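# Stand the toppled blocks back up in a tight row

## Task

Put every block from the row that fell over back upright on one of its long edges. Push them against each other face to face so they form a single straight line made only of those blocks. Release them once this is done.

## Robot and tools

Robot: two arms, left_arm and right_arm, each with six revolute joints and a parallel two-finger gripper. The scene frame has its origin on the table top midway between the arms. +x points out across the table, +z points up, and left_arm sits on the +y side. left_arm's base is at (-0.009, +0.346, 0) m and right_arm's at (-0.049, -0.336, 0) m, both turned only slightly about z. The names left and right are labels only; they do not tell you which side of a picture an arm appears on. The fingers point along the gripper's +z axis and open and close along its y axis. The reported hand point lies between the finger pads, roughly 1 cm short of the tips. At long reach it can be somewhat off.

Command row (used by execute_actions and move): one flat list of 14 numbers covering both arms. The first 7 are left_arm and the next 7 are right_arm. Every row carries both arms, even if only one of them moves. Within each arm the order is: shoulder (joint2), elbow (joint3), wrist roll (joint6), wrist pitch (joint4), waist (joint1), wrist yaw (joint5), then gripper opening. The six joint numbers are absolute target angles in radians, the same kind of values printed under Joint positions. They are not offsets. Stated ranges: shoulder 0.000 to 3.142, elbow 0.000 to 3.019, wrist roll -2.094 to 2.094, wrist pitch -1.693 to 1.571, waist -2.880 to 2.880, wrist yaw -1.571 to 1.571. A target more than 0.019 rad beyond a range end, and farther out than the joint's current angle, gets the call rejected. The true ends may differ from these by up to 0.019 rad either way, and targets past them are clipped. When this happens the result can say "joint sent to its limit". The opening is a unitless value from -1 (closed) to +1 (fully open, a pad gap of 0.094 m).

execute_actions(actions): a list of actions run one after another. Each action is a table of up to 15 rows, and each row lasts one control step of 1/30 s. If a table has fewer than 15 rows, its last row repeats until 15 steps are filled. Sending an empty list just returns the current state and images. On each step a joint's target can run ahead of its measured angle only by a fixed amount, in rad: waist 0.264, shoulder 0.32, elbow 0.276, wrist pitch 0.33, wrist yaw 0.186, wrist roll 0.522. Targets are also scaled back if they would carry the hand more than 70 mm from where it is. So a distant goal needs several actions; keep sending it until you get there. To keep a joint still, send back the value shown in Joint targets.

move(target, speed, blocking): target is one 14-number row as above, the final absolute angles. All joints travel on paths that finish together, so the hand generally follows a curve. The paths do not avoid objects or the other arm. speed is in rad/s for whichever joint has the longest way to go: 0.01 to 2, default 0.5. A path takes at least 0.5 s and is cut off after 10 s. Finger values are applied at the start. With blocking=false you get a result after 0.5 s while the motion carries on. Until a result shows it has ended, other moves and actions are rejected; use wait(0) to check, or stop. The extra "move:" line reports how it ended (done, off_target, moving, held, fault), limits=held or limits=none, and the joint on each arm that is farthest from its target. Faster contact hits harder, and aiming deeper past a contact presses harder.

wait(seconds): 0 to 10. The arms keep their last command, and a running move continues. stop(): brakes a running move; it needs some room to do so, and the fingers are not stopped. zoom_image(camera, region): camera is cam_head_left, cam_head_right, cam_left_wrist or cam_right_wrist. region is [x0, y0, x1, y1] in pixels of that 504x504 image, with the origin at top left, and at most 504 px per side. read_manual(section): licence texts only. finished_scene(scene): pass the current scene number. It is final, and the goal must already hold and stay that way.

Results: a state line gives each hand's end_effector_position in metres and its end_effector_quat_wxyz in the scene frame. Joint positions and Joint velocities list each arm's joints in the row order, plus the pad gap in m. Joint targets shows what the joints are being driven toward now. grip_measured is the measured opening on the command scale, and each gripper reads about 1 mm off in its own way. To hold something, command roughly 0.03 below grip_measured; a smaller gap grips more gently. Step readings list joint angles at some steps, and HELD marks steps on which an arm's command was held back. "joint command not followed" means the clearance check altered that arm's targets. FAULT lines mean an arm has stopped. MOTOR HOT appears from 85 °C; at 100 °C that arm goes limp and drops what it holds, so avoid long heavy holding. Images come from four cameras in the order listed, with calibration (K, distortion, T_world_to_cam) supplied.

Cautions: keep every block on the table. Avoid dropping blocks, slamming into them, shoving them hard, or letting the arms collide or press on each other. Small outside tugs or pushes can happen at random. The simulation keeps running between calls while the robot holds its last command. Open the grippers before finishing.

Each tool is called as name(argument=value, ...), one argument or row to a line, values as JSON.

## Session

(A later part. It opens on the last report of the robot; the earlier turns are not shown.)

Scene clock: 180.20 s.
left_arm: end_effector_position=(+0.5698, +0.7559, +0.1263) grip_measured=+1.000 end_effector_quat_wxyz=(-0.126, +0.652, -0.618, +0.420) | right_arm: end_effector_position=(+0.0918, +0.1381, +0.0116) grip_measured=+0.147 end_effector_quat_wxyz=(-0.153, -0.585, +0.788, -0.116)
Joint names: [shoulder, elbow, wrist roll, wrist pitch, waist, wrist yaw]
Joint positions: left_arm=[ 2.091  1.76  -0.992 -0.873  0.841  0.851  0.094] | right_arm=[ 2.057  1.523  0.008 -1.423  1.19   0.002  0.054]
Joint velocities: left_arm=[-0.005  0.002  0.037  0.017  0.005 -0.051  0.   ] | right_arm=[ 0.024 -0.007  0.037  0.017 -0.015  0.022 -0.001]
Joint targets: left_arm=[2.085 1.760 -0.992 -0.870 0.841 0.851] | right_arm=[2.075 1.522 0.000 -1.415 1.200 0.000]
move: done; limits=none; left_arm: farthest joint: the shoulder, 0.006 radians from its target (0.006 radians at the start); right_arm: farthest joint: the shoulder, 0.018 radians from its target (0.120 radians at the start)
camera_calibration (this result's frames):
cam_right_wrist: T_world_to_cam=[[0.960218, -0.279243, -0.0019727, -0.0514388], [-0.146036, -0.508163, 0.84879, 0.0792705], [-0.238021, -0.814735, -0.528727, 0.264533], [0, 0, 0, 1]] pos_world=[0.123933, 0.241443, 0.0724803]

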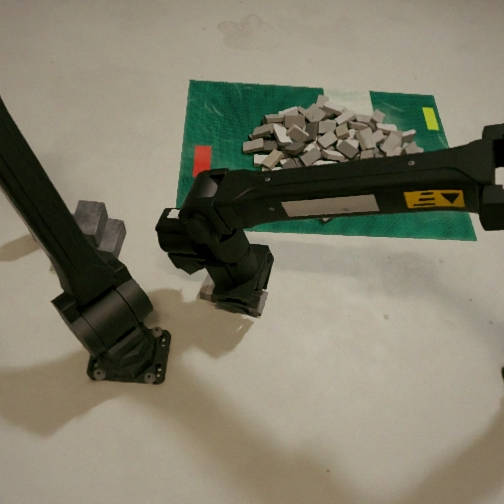

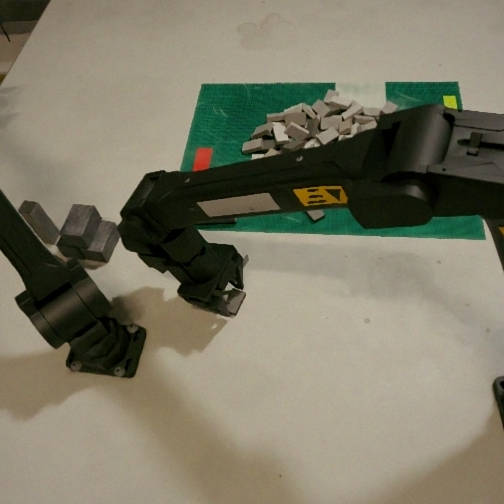

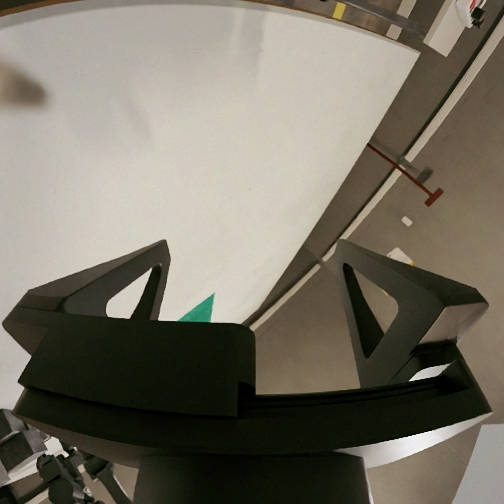

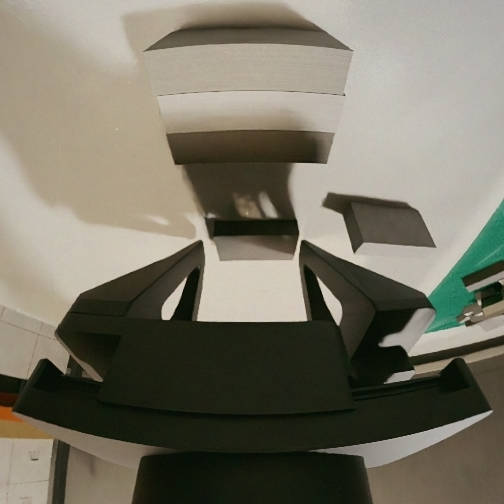

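execute_actions(
  actions=[
    [[2.085,1.76,-0.992,-0.87,0.841,0.851,1,2.082,1.522,0,-1.415,1.2,0,0]],
    [[2.085,1.76,-0.992,-0.87,0.841,0.851,1,2.082,1.522,0,-1.415,1.2,0,-0.17]],
  ],
)

move(
  target=[2.085,1.76,-0.992,-0.87,0.841,0.851,1,1.9,1.5,0,-1.45,1.2,0,-0.17],
  speed=0.4,
)

move(
  target=[2.085,1.76,-0.992,-0.87,0.841,0.851,1,1.45,0.95,0,-0.6,1.1,0,-0.17],
  speed=0.9,
)

move(
  target=[2.085,1.76,-0.992,-0.87,0.841,0.851,1,1.56,0.475,0,0.64,1.04,0,-0.17],
  speed=0.9,
)

move(
  target=[2.085,1.76,-0.992,-0.87,0.841,0.851,1,1.745,0.475,0,0.81,1.04,0,-0.17],
  speed=0.2,
)

Scene clock: 184.03 s.
left_arm: end_effector_position=(+0.5698, +0.7559, +0.1263) grip_measured=+1.000 end_effector_quat_wxyz=(-0.126, +0.652, -0.618, +0.420) | right_arm: end_effector_position=(+0.0917, +0.1381, +0.0116) grip_measured=-0.125 end_effector_quat_wxyz=(-0.153, -0.585, +0.788, -0.116)
Joint names: [shoulder, elbow, wrist roll, wrist pitch, waist, wrist yaw]
Joint positions: left_arm=[ 2.091  1.76  -0.992 -0.873  0.841  0.851  0.094] | right_arm=[ 2.057  1.523  0.008 -1.423  1.19   0.001  0.041]
Joint velocities: left_arm=[-0.005  0.007 -0.022  0.002 -0.015  0.066  0.   ] | right_arm=[ 0.005 -0.007 -0.022  0.002 -0.024  0.007 -0.001]
Joint targets: left_arm=[2.085 1.760 -0.992 -0.870 0.841 0.851] | right_arm=[2.082 1.522 0.000 -1.415 1.200 -0.000]
Step readings (joint positions; steps 1 to 15: 1st action; 16 to 30: 2nd action):
0: left_arm=[2.091 1.760 -0.992 -0.873 0.841 0.851] | right_arm=[2.057 1.523 0.008 -1.423 1.190 0.002]
1: left_arm=[2.091 1.760 -0.992 -0.873 0.841 0.851] | right_arm=[2.057 1.523 0.008 -1.423 1.190 0.002]
2: left_arm=[2.091 1.760 -0.992 -0.873 0.841 0.851] | right_arm=[2.057 1.523 0.008 -1.423 1.190 0.002]
4: left_arm=[2.091 1.760 -0.992 -0.873 0.841 0.851] | right_arm=[2.057 1.523 0.008 -1.423 1.190 0.002]
8: left_arm=[2.091 1.760 -0.992 -0.873 0.841 0.851] | right_arm=[2.057 1.523 0.008 -1.423 1.190 0.002]
15: left_arm=[2.091 1.760 -0.992 -0.873 0.841 0.851] | right_arm=[2.057 1.523 0.008 -1.423 1.190 0.002]
16: left_arm=[2.091 1.760 -0.992 -0.873 0.841 0.851] | right_arm=[2.057 1.523 0.008 -1.423 1.190 0.001]
17: left_arm=[2.091 1.760 -0.992 -0.873 0.841 0.851] | right_arm=[2.057 1.523 0.008 -1.423 1.190 0.001]
19: left_arm=[2.091 1.760 -0.992 -0.873 0.841 0.851] | right_arm=[2.057 1.523 0.008 -1.423 1.190 0.001]
23: left_arm=[2.091 1.760 -0.992 -0.873 0.841 0.851] | right_arm=[2.057 1.523 0.008 -1.423 1.190 0.001]
30: Joint positions above
camera_calibration (this result's frames):
cam_right_wrist: T_world_to_cam=[[0.960136, -0.279519, -0.00267944, -0.0512539], [-0.145607, -0.508291, 0.848787, 0.0792494], [-0.238614, -0.814561, -0.528728, 0.264563], [0, 0, 0, 1]] pos_world=[0.123878, 0.241458, 0.072479]

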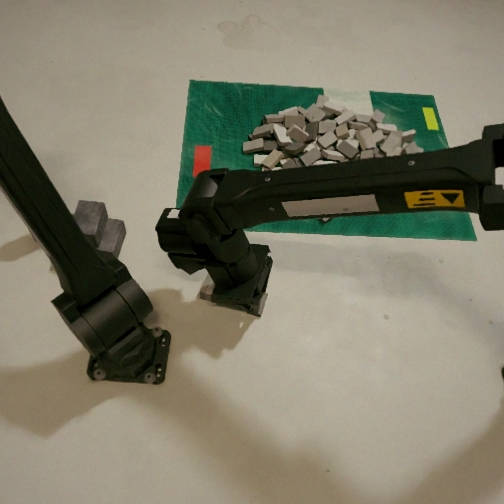

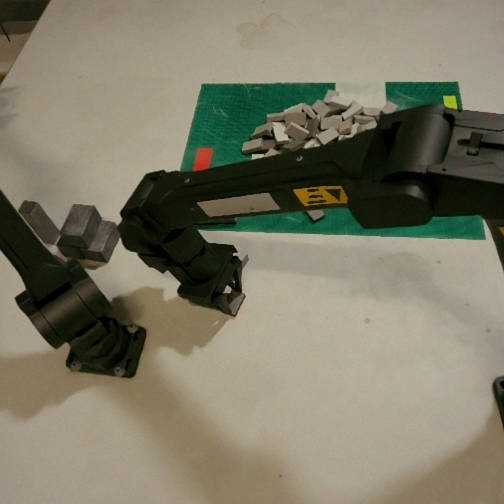

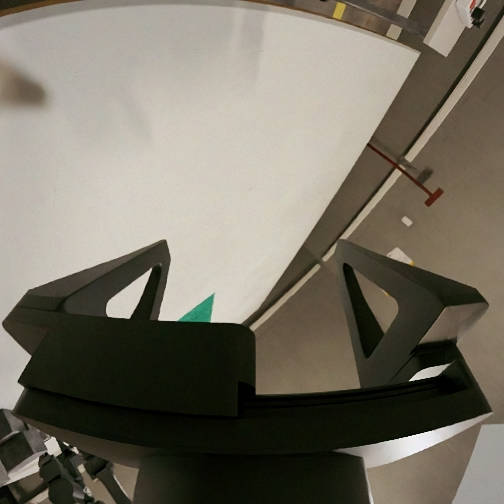

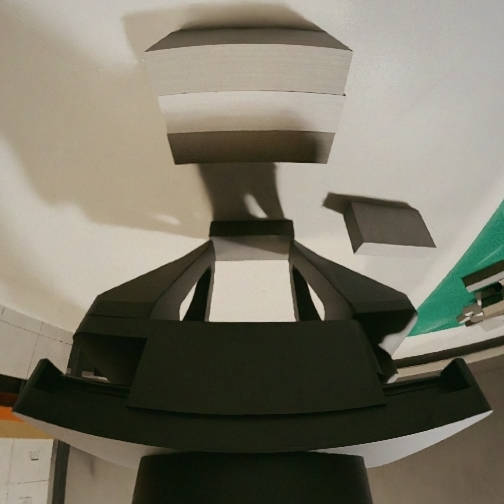

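Scene clock: 185.00 s.
left_arm: end_effector_position=(+0.5698, +0.7559, +0.1263) grip_measured=+1.000 end_effector_quat_wxyz=(-0.126, +0.652, -0.618, +0.420) | right_arm: end_effector_position=(+0.0917, +0.1381, +0.0879) grip_measured=-0.125 end_effector_quat_wxyz=(-0.102, -0.591, +0.797, -0.077)
Joint names: [shoulder, elbow, wrist roll, wrist pitch, waist, wrist yaw]
Joint positions: left_arm=[ 2.091  1.76  -0.992 -0.873  0.841  0.851  0.094] | right_arm=[ 1.885  1.499  0.008 -1.441  1.19   0.001  0.041]
Joint velocities: left_arm=[-0.005  0.002  0.022 -0.022 -0.015 -0.037  0.   ] | right_arm=[-0.005 -0.027 -0.037  0.007 -0.005 -0.022  0.001]
Joint targets: left_arm=[2.085 1.760 -0.992 -0.870 0.841 0.851] | right_arm=[1.900 1.500 -0.000 -1.450 1.200 0.000]
move: done; limits=none; left_arm: farthest joint: the shoulder, 0.006 radians from its target (0.006 radians at the start); right_arm: farthest joint: the shoulder, 0.015 radians from its target (0.157 radians at the start)
camera_calibration (this result's frames):
cam_right_wrist: T_world_to_cam=[[0.960226, -0.279214, -0.00221274, -0.0511405], [-0.175399, -0.60933, 0.773274, 0.0377772], [-0.217257, -0.74213, -0.634068, 0.302136], [0, 0, 0, 1]] pos_world=[0.121374, 0.232964, 0.16225]

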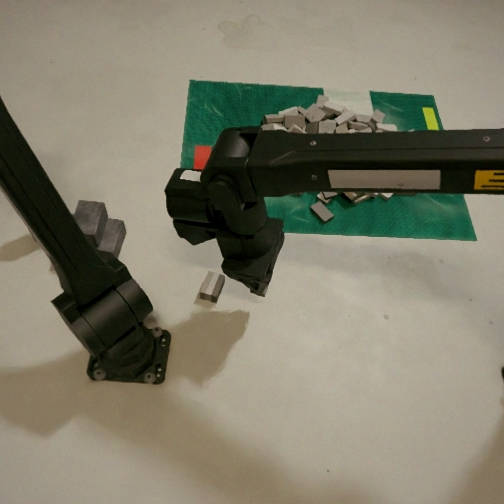

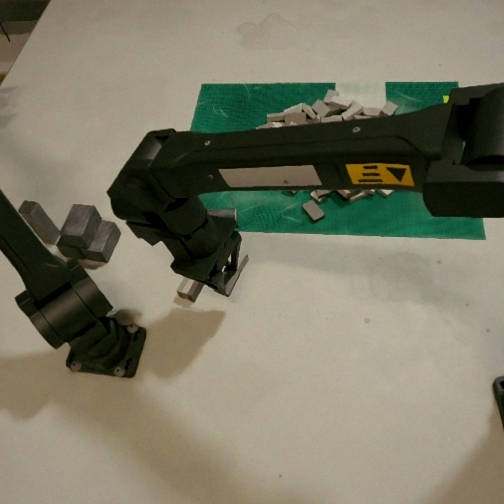

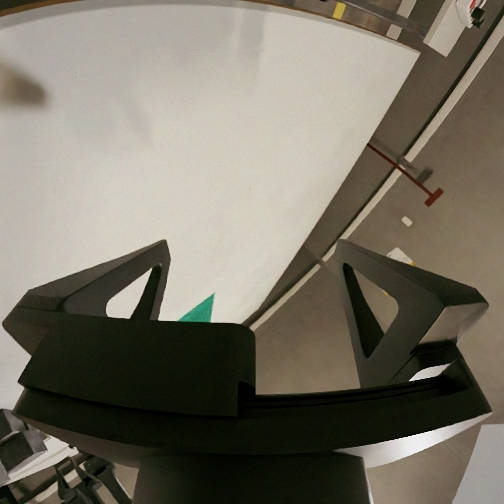

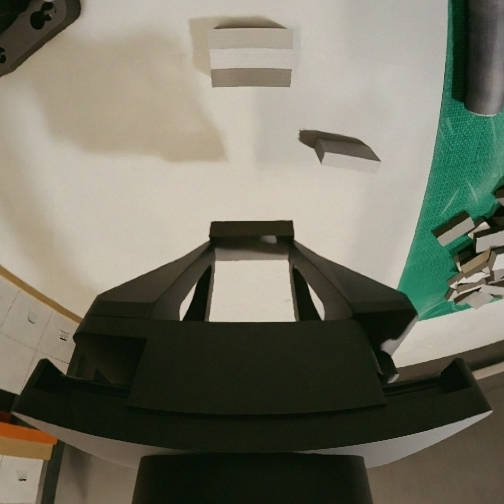

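Scene clock: 186.50 s.
left_arm: end_effector_position=(+0.5698, +0.7559, +0.1263) grip_measured=+1.000 end_effector_quat_wxyz=(-0.126, +0.652, -0.618, +0.420) | right_arm: end_effector_position=(+0.1254, +0.1169, +0.1054) grip_measured=-0.125 end_effector_quat_wxyz=(+0.181, -0.550, +0.806, +0.125)
Joint names: [shoulder, elbow, wrist roll, wrist pitch, waist, wrist yaw]
Joint positions: left_arm=[ 2.091  1.76  -0.992 -0.873  0.841  0.851  0.094] | right_arm=[ 1.459  0.947  0.008 -0.616  1.111  0.001  0.041]
Joint velocities: left_arm=[-0.015  0.002 -0.007  0.012 -0.005 -0.037  0.   ] | right_arm=[-0.005 -0.007  0.007  0.002  0.005 -0.007 -0.001]
Joint targets: left_arm=[2.085 1.760 -0.992 -0.870 0.841 0.851] | right_arm=[1.450 0.950 0.000 -0.600 1.100 -0.000]
move: done; limits=none; left_arm: farthest joint: the shoulder, 0.006 radians from its target (0.006 radians at the start); right_arm: farthest joint: the wrist pitch, 0.016 radians from its target (0.841 radians at the start)
camera_calibration (this result's frames):
cam_right_wrist: T_world_to_cam=[[0.935403, -0.353583, 0.000726401, -0.0778723], [-0.347764, -0.919633, 0.182578, 0.13736], [-0.0638884, -0.171037, -0.983191, 0.255683], [0, 0, 0, 1]] pos_world=[0.136946, 0.142517, 0.226363]

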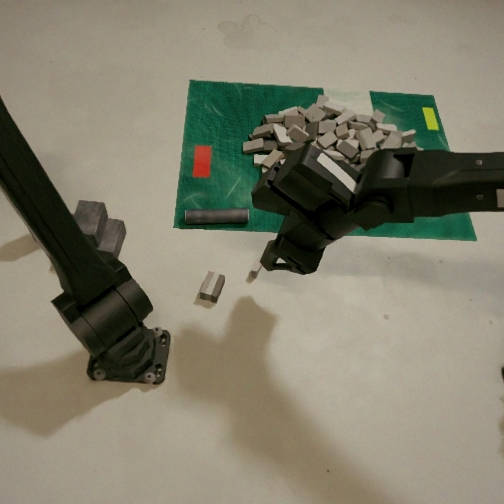

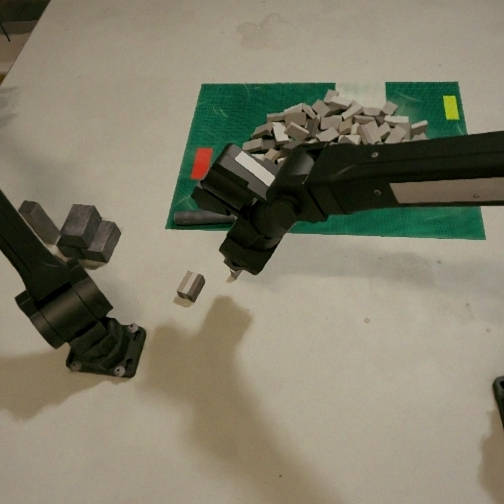

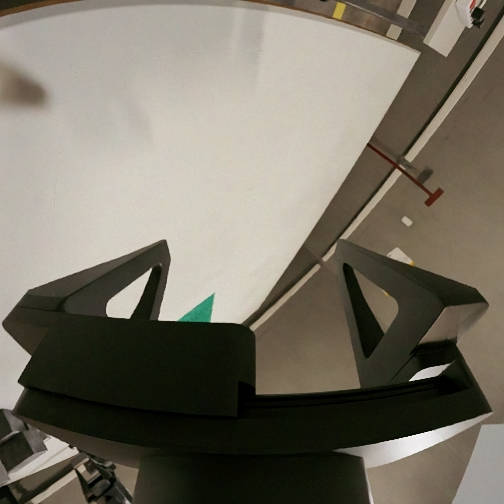

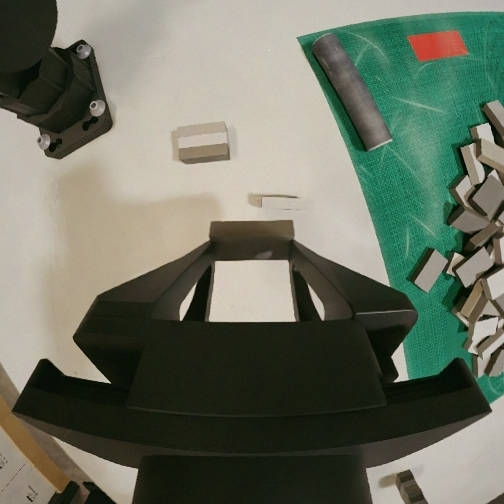

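Scene clock: 188.50 s.
left_arm: end_effector_position=(+0.5698, +0.7559, +0.1263) grip_measured=+1.000 end_effector_quat_wxyz=(-0.126, +0.652, -0.618, +0.420) | right_arm: end_effector_position=(+0.1505, +0.1037, +0.0657) grip_measured=-0.125 end_effector_quat_wxyz=(+0.443, -0.458, +0.715, +0.288)
Joint names: [shoulder, elbow, wrist roll, wrist pitch, waist, wrist yaw]
Joint positions: left_arm=[ 2.091  1.76  -0.992 -0.873  0.841  0.851  0.094] | right_arm=[1.548 0.472 0.008 0.619 1.052 0.001 0.041]
Joint velocities: left_arm=[-0.005 -0.002  0.051 -0.022 -0.015  0.095  0.   ] | right_arm=[ 0.015 -0.007  0.051  0.007 -0.015 -0.022 -0.   ]
Joint targets: left_arm=[2.085 1.760 -0.992 -0.870 0.841 0.851] | right_arm=[1.560 0.475 0.000 0.640 1.040 0.000]
move: off_target (right_arm); limits=none; left_arm: farthest joint: the shoulder, 0.006 radians from its target (0.006 radians at the start); right_arm: farthest joint: the wrist pitch, 0.021 radians from its target (1.256 radians at the start)
camera_calibration (this result's frames):
cam_right_wrist: T_world_to_cam=[[0.912618, -0.408801, 0.00323497, -0.0970217], [-0.360112, -0.807618, -0.466983, 0.174161], [0.193516, 0.425012, -0.88426, 0.108911], [0, 0, 0, 1]] pos_world=[0.130185, 0.0547048, 0.17795]

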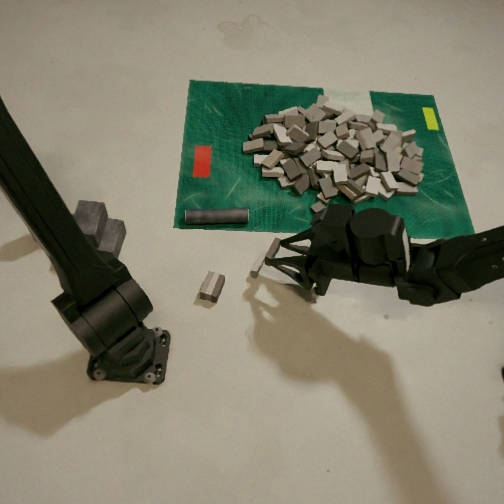

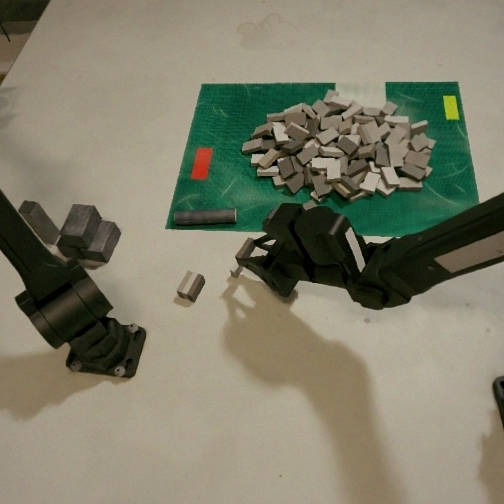

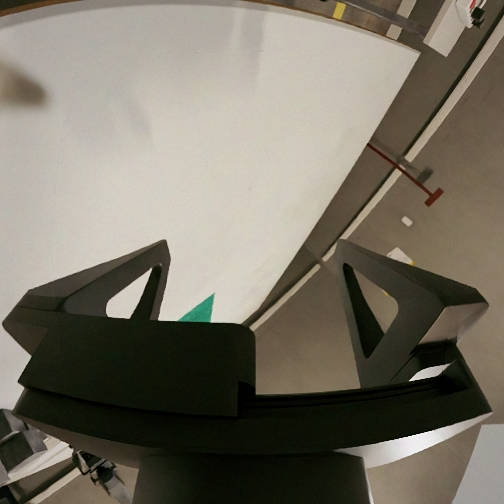

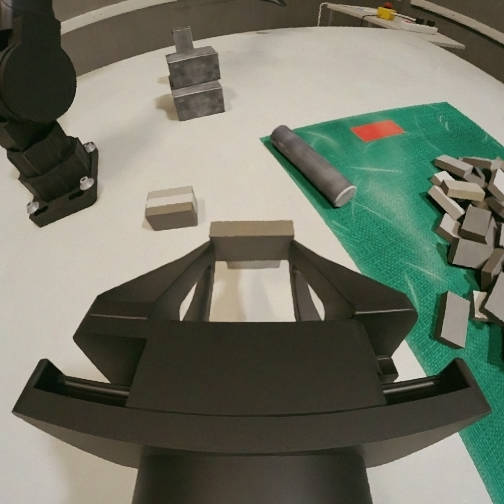

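Scene clock: 189.97 s.
left_arm: end_effector_position=(+0.5698, +0.7559, +0.1263) grip_measured=+1.000 end_effector_quat_wxyz=(-0.126, +0.652, -0.618, +0.420) | right_arm: end_effector_position=(+0.1513, +0.1055, +0.0161) grip_measured=-0.125 end_effector_quat_wxyz=(+0.437, -0.460, +0.719, +0.284)
Joint names: [shoulder, elbow, wrist roll, wrist pitch, waist, wrist yaw]
Joint positions: left_arm=[ 2.091  1.76  -0.992 -0.873  0.841  0.851  0.094] | right_arm=[1.736 0.472 0.008 0.789 1.052 0.001 0.041]
Joint velocities: left_arm=[-0.005  0.002 -0.081  0.022 -0.005 -0.037  0.   ] | right_arm=[ 0.015 -0.012 -0.037 -0.002  0.005 -0.007 -0.   ]
Joint targets: left_arm=[2.085 1.760 -0.992 -0.870 0.841 0.851] | right_arm=[1.745 0.475 -0.000 0.810 1.040 0.000]
move: off_target (right_arm); limits=none; left_arm: farthest joint: the shoulder, 0.006 radians from its target (0.006 radians at the start); right_arm: farthest joint: the wrist pitch, 0.021 radians from its target (0.191 radians at the start)
camera_calibration (this result's frames):
cam_right_wrist: T_world_to_cam=[[0.912641, -0.408749, 0.00318215, -0.0968752], [-0.363498, -0.815119, -0.451055, 0.153787], [0.186962, 0.410494, -0.892491, 0.0667576], [0, 0, 0, 1]] pos_world=[0.131832, 0.0583534, 0.129255]

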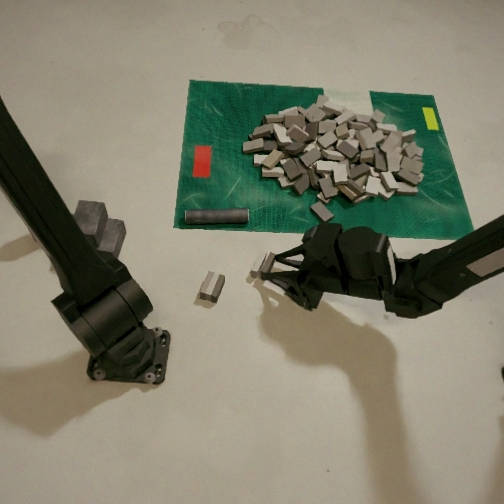

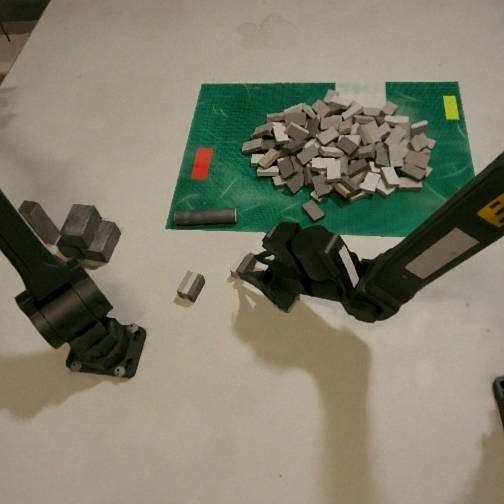

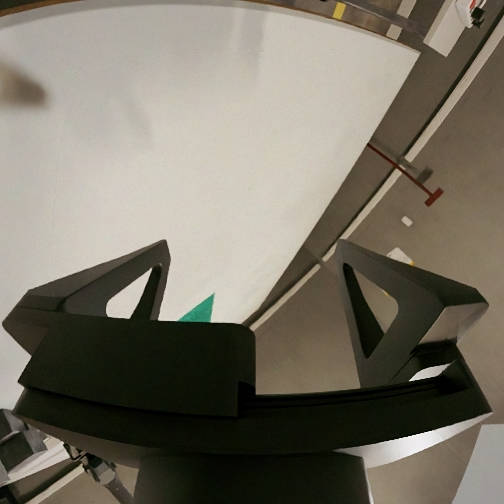

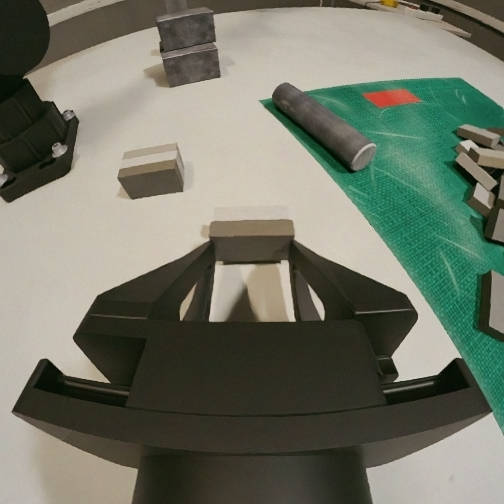

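execute_actions(
  actions=[
    [[2.085,1.76,-0.992,-0.87,0.841,0.851,1,1.775,0.475,0,0.83,1.04,0,-0.17]],
    [[2.085,1.76,-0.992,-0.87,0.841,0.851,1,1.775,0.475,0,0.83,1.04,0,0.1]],
  ],
)

move(
  target=[2.085,1.76,-0.992,-0.87,0.841,0.851,1,1.45,0.46,0,0.6,1.04,0,0.1],
)

move(
  target=[2.085,1.76,-0.992,-0.87,0.841,0.851,1,1.5,1.1,1,-0.6,1.04,0,0.3],
  speed=1.2,
)

move(
  target=[2.085,1.76,-0.992,-0.87,0.841,0.851,1,1.795,1.33,1.58,-1.085,1.04,0,0.3],
  speed=0.8,
)

Scene clock: 192.27 s.
left_arm: end_effector_position=(+0.5698, +0.7559, +0.1263) grip_measured=+1.000 end_effector_quat_wxyz=(-0.126, +0.652, -0.618, +0.420) | right_arm: end_effector_position=(+0.1512, +0.1052, +0.0092) grip_measured=+0.097 end_effector_quat_wxyz=(+0.436, -0.461, +0.719, +0.283)
Joint names: [shoulder, elbow, wrist roll, wrist pitch, waist, wrist yaw]
Joint positions: left_arm=[ 2.091  1.76  -0.992 -0.873  0.841  0.851  0.094] | right_arm=[1.763 0.472 0.007 0.814 1.052 0.001 0.052]
Joint velocities: left_arm=[-0.024  0.002  0.007 -0.002 -0.005 -0.022  0.   ] | right_arm=[-0.005 -0.017  0.037  0.022 -0.005 -0.022 -0.   ]
Joint targets: left_arm=[2.085 1.760 -0.992 -0.870 0.841 0.851] | right_arm=[1.775 0.475 0.000 0.830 1.040 -0.000]
Step readings (joint positions; steps 1 to 15: 1st action; 16 to 30: 2nd action):
0: left_arm=[2.091 1.760 -0.992 -0.873 0.841 0.851] | right_arm=[1.736 0.472 0.008 0.789 1.052 0.001]
1: left_arm=[2.091 1.760 -0.992 -0.873 0.841 0.851] | right_arm=[1.737 0.472 0.008 0.792 1.052 0.001]
2: left_arm=[2.091 1.760 -0.992 -0.873 0.841 0.851] | right_arm=[1.742 0.472 0.008 0.800 1.052 0.001]
4: left_arm=[2.091 1.760 -0.992 -0.873 0.841 0.851] | right_arm=[1.752 0.472 0.008 0.808 1.052 0.001]
8: left_arm=[2.091 1.760 -0.992 -0.873 0.841 0.851] | right_arm=[1.763 0.472 0.007 0.811 1.052 0.001]
15: left_arm=[2.091 1.760 -0.992 -0.873 0.841 0.851] | right_arm=[1.763 0.472 0.007 0.811 1.052 0.001]
16: left_arm=[2.091 1.760 -0.992 -0.873 0.841 0.851] | right_arm=[1.763 0.472 0.007 0.811 1.052 0.001]
17: left_arm=[2.091 1.760 -0.992 -0.873 0.841 0.851] | right_arm=[1.763 0.472 0.007 0.811 1.052 0.001]
19: left_arm=[2.091 1.760 -0.992 -0.873 0.841 0.851] | right_arm=[1.763 0.472 0.007 0.813 1.052 0.001]
23: left_arm=[2.091 1.760 -0.992 -0.873 0.841 0.851] | right_arm=[1.763 0.472 0.007 0.814 1.052 0.001]
30: Joint positions above
camera_calibration (this result's frames):
cam_right_wrist: T_world_to_cam=[[0.912784, -0.408424, 0.00385541, -0.0969145], [-0.363218, -0.815998, -0.449688, 0.150454], [0.186809, 0.409068, -0.893177, 0.0609471], [0, 0, 0, 1]] pos_world=[0.131724, 0.0582562, 0.122467]

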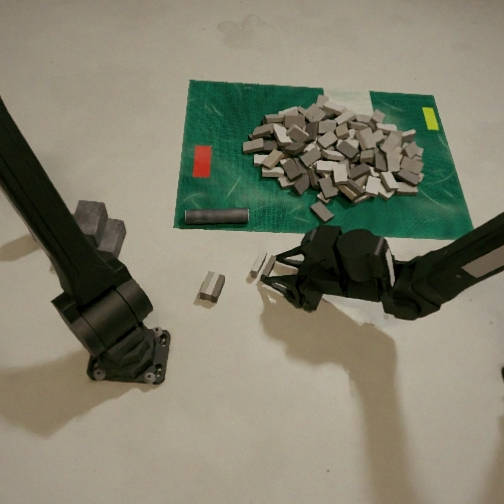

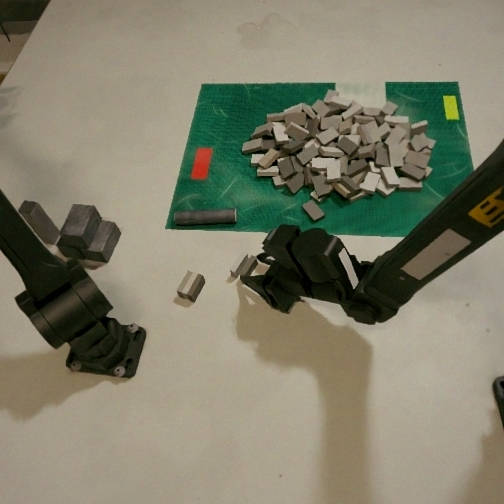

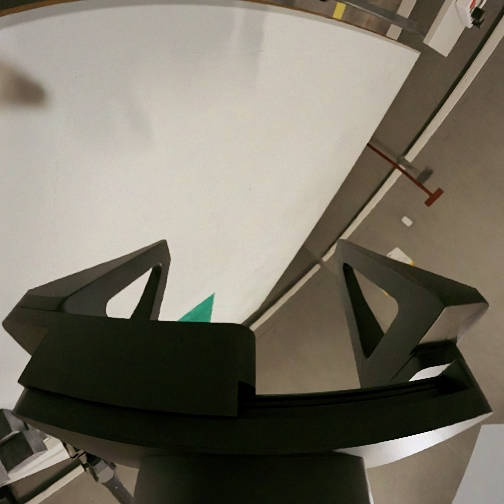

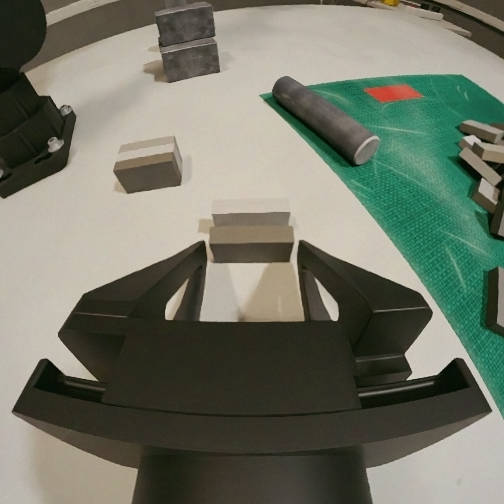

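Scene clock: 193.40 s.
left_arm: end_effector_position=(+0.5698, +0.7559, +0.1263) grip_measured=+1.000 end_effector_quat_wxyz=(-0.126, +0.652, -0.618, +0.420) | right_arm: end_effector_position=(+0.1505, +0.1038, +0.1066) grip_measured=+0.097 end_effector_quat_wxyz=(+0.472, -0.446, +0.696, +0.307)
Joint names: [shoulder, elbow, wrist roll, wrist pitch, waist, wrist yaw]
Joint positions: left_arm=[ 2.091  1.76  -0.992 -0.873  0.841  0.851  0.094] | right_arm=[1.448 0.464 0.007 0.609 1.052 0.001 0.052]
Joint velocities: left_arm=[-0.005 -0.002  0.051  0.012 -0.005  0.007  0.   ] | right_arm=[ 0.015  0.002 -0.081 -0.007  0.005 -0.051 -0.   ]
Joint targets: left_arm=[2.085 1.760 -0.992 -0.870 0.841 0.851] | right_arm=[1.450 0.460 -0.000 0.600 1.040 0.000]
move: done; limits=none; left_arm: farthest joint: the shoulder, 0.006 radians from its target (0.006 radians at the start); right_arm: farthest joint: the waist, 0.012 radians from its target (0.012 radians at the start)
camera_calibration (this result's frames):
cam_right_wrist: T_world_to_cam=[[0.912615, -0.408798, 0.00417509, -0.0972543], [-0.342415, -0.769919, -0.538495, 0.194354], [0.22335, 0.490009, -0.842618, 0.129358], [0, 0, 0, 1]] pos_world=[0.126413, 0.0464928, 0.214064]

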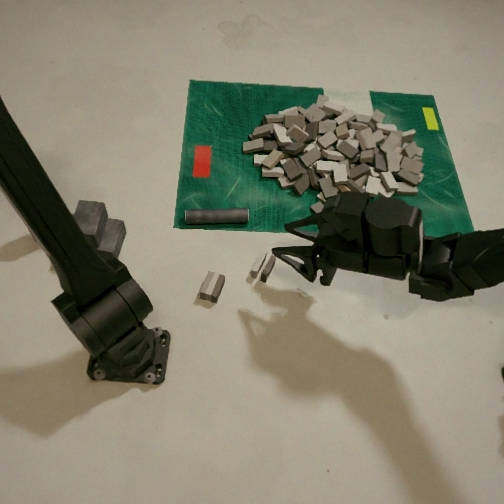

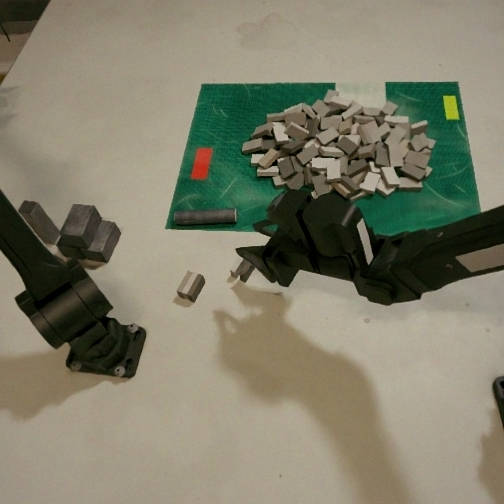

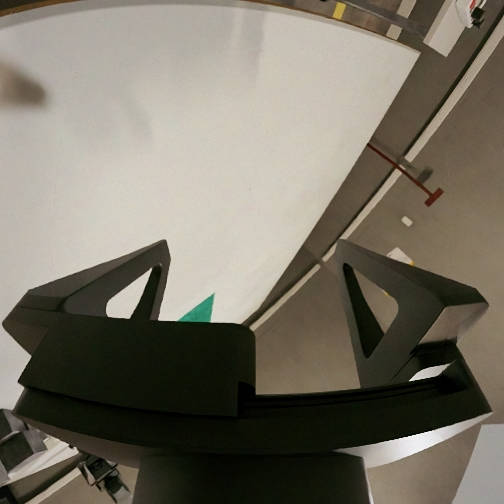

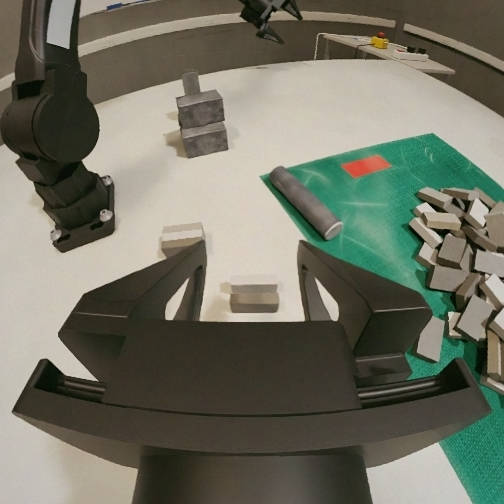

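Scene clock: 195.37 s.
left_arm: end_effector_position=(+0.5698, +0.7559, +0.1263) grip_measured=+1.000 end_effector_quat_wxyz=(-0.126, +0.652, -0.618, +0.420) | right_arm: end_effector_position=(+0.1713, +0.1498, +0.1491) grip_measured=+0.297 end_effector_quat_wxyz=(+0.133, -0.075, +0.958, +0.241)
Joint names: [shoulder, elbow, wrist roll, wrist pitch, waist, wrist yaw]
Joint positions: left_arm=[ 2.091  1.76  -0.992 -0.873  0.841  0.851  0.094] | right_arm=[ 1.479  1.058  0.991 -0.591  1.052  0.001  0.061]
Joint velocities: left_arm=[-0.005 -0.007 -0.037 -0.017 -0.005 -0.007  0.   ] | right_arm=[-0.005  0.007  0.066 -0.007 -0.015  0.022  0.   ]
Joint targets: left_arm=[2.085 1.760 -0.992 -0.870 0.841 0.851] | right_arm=[1.500 1.100 1.000 -0.600 1.040 0.000]
move: off_target (right_arm); limits=none; left_arm: farthest joint: the shoulder, 0.006 radians from its target (0.006 radians at the start); right_arm: farthest joint: the elbow, 0.042 radians from its target (0.636 radians at the start)
camera_calibration (this result's frames):
cam_right_wrist: T_world_to_cam=[[0.219365, -0.870125, -0.441318, 0.156707], [-0.898083, -0.35683, 0.257136, 0.174507], [-0.381216, 0.339933, -0.859721, 0.266585], [0, 0, 0, 1]] pos_world=[0.223972, 0.108003, 0.253474]

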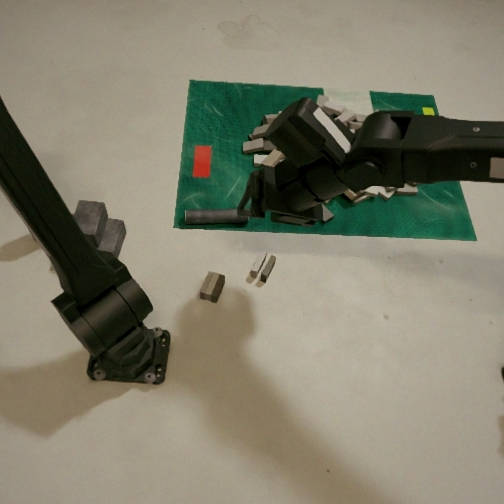

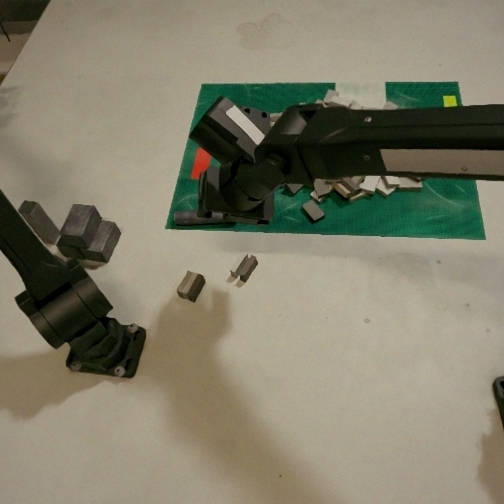

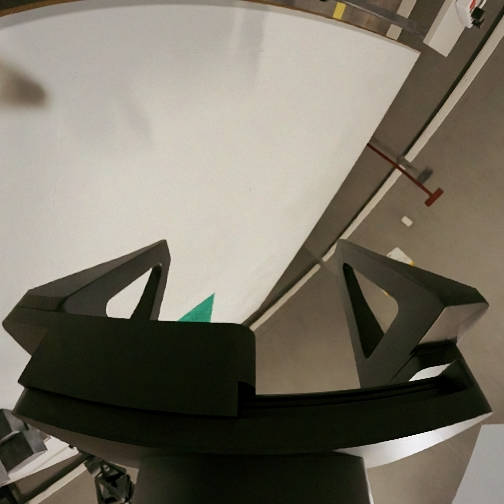

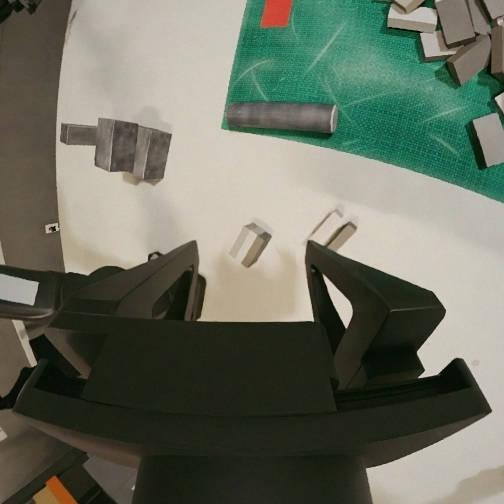

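Scene clock: 197.00 s.
left_arm: end_effector_position=(+0.5698, +0.7559, +0.1263) grip_measured=+1.000 end_effector_quat_wxyz=(-0.126, +0.652, -0.618, +0.420) | right_arm: end_effector_position=(+0.1583, +0.1210, +0.0587) grip_measured=+0.297 end_effector_quat_wxyz=(+0.000, +0.211, +0.978, -0.002)
Joint names: [shoulder, elbow, wrist roll, wrist pitch, waist, wrist yaw]
Joint positions: left_arm=[ 2.091  1.76  -0.992 -0.873  0.841  0.851  0.094] | right_arm=[ 1.781  1.283  1.571 -1.077  1.052  0.001  0.061]
Joint velocities: left_arm=[-0.015  0.007 -0.037 -0.007 -0.015  0.081  0.   ] | right_arm=[-0.005  0.007 -0.007 -0.012 -0.024 -0.066 -0.   ]
Joint targets: left_arm=[2.085 1.760 -0.992 -0.870 0.841 0.851] | right_arm=[1.795 1.330 1.580 -1.085 1.040 0.000]
move: off_target (right_arm); limits=none; left_arm: farthest joint: the shoulder, 0.006 radians from its target (0.006 radians at the start); right_arm: farthest joint: the elbow, 0.047 radians from its target (0.272 radians at the start)
camera_calibration (this result's frames):
cam_right_wrist: T_world_to_cam=[[-0.400769, -0.916179, 0.000533324, 0.1724], [-0.742152, 0.324985, 0.58617, 0.0492873], [-0.53721, 0.234523, -0.810188, 0.228278], [0, 0, 0, 1]] pos_world=[0.228305, 0.0883953, 0.155966]

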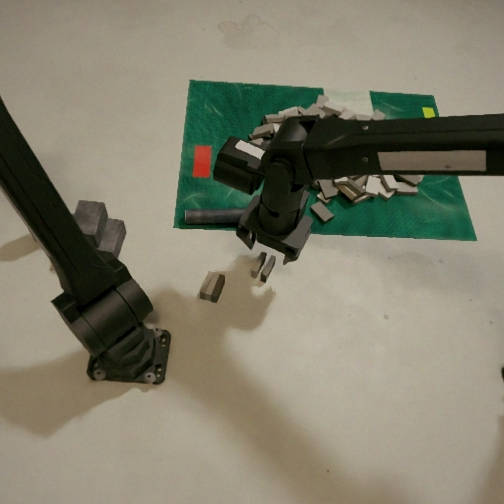

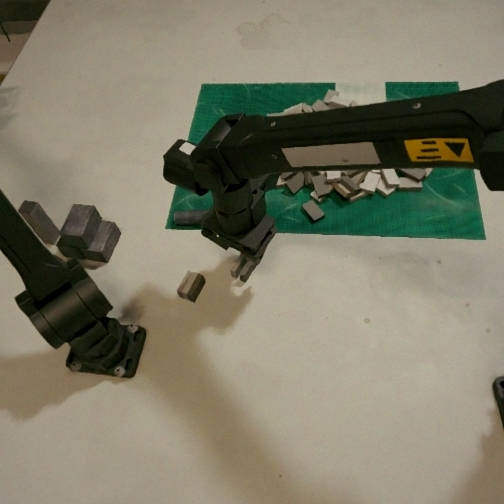

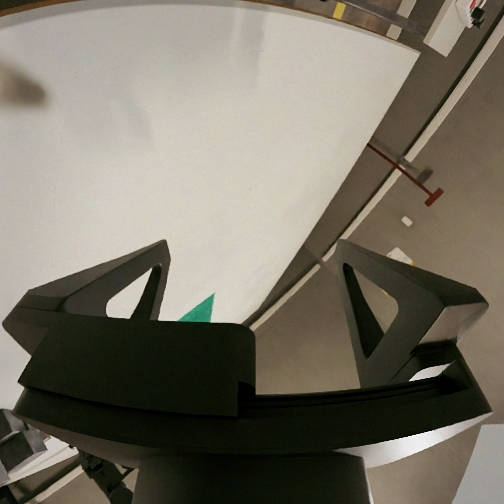

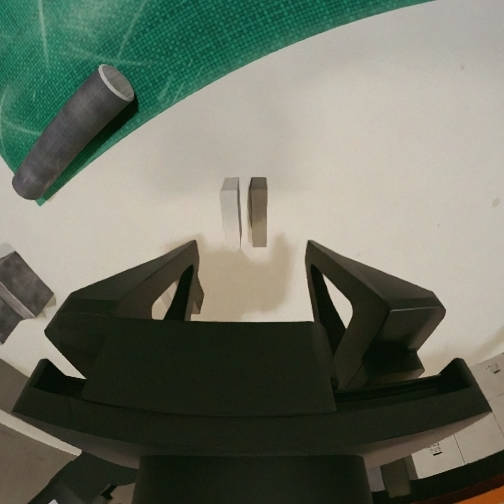

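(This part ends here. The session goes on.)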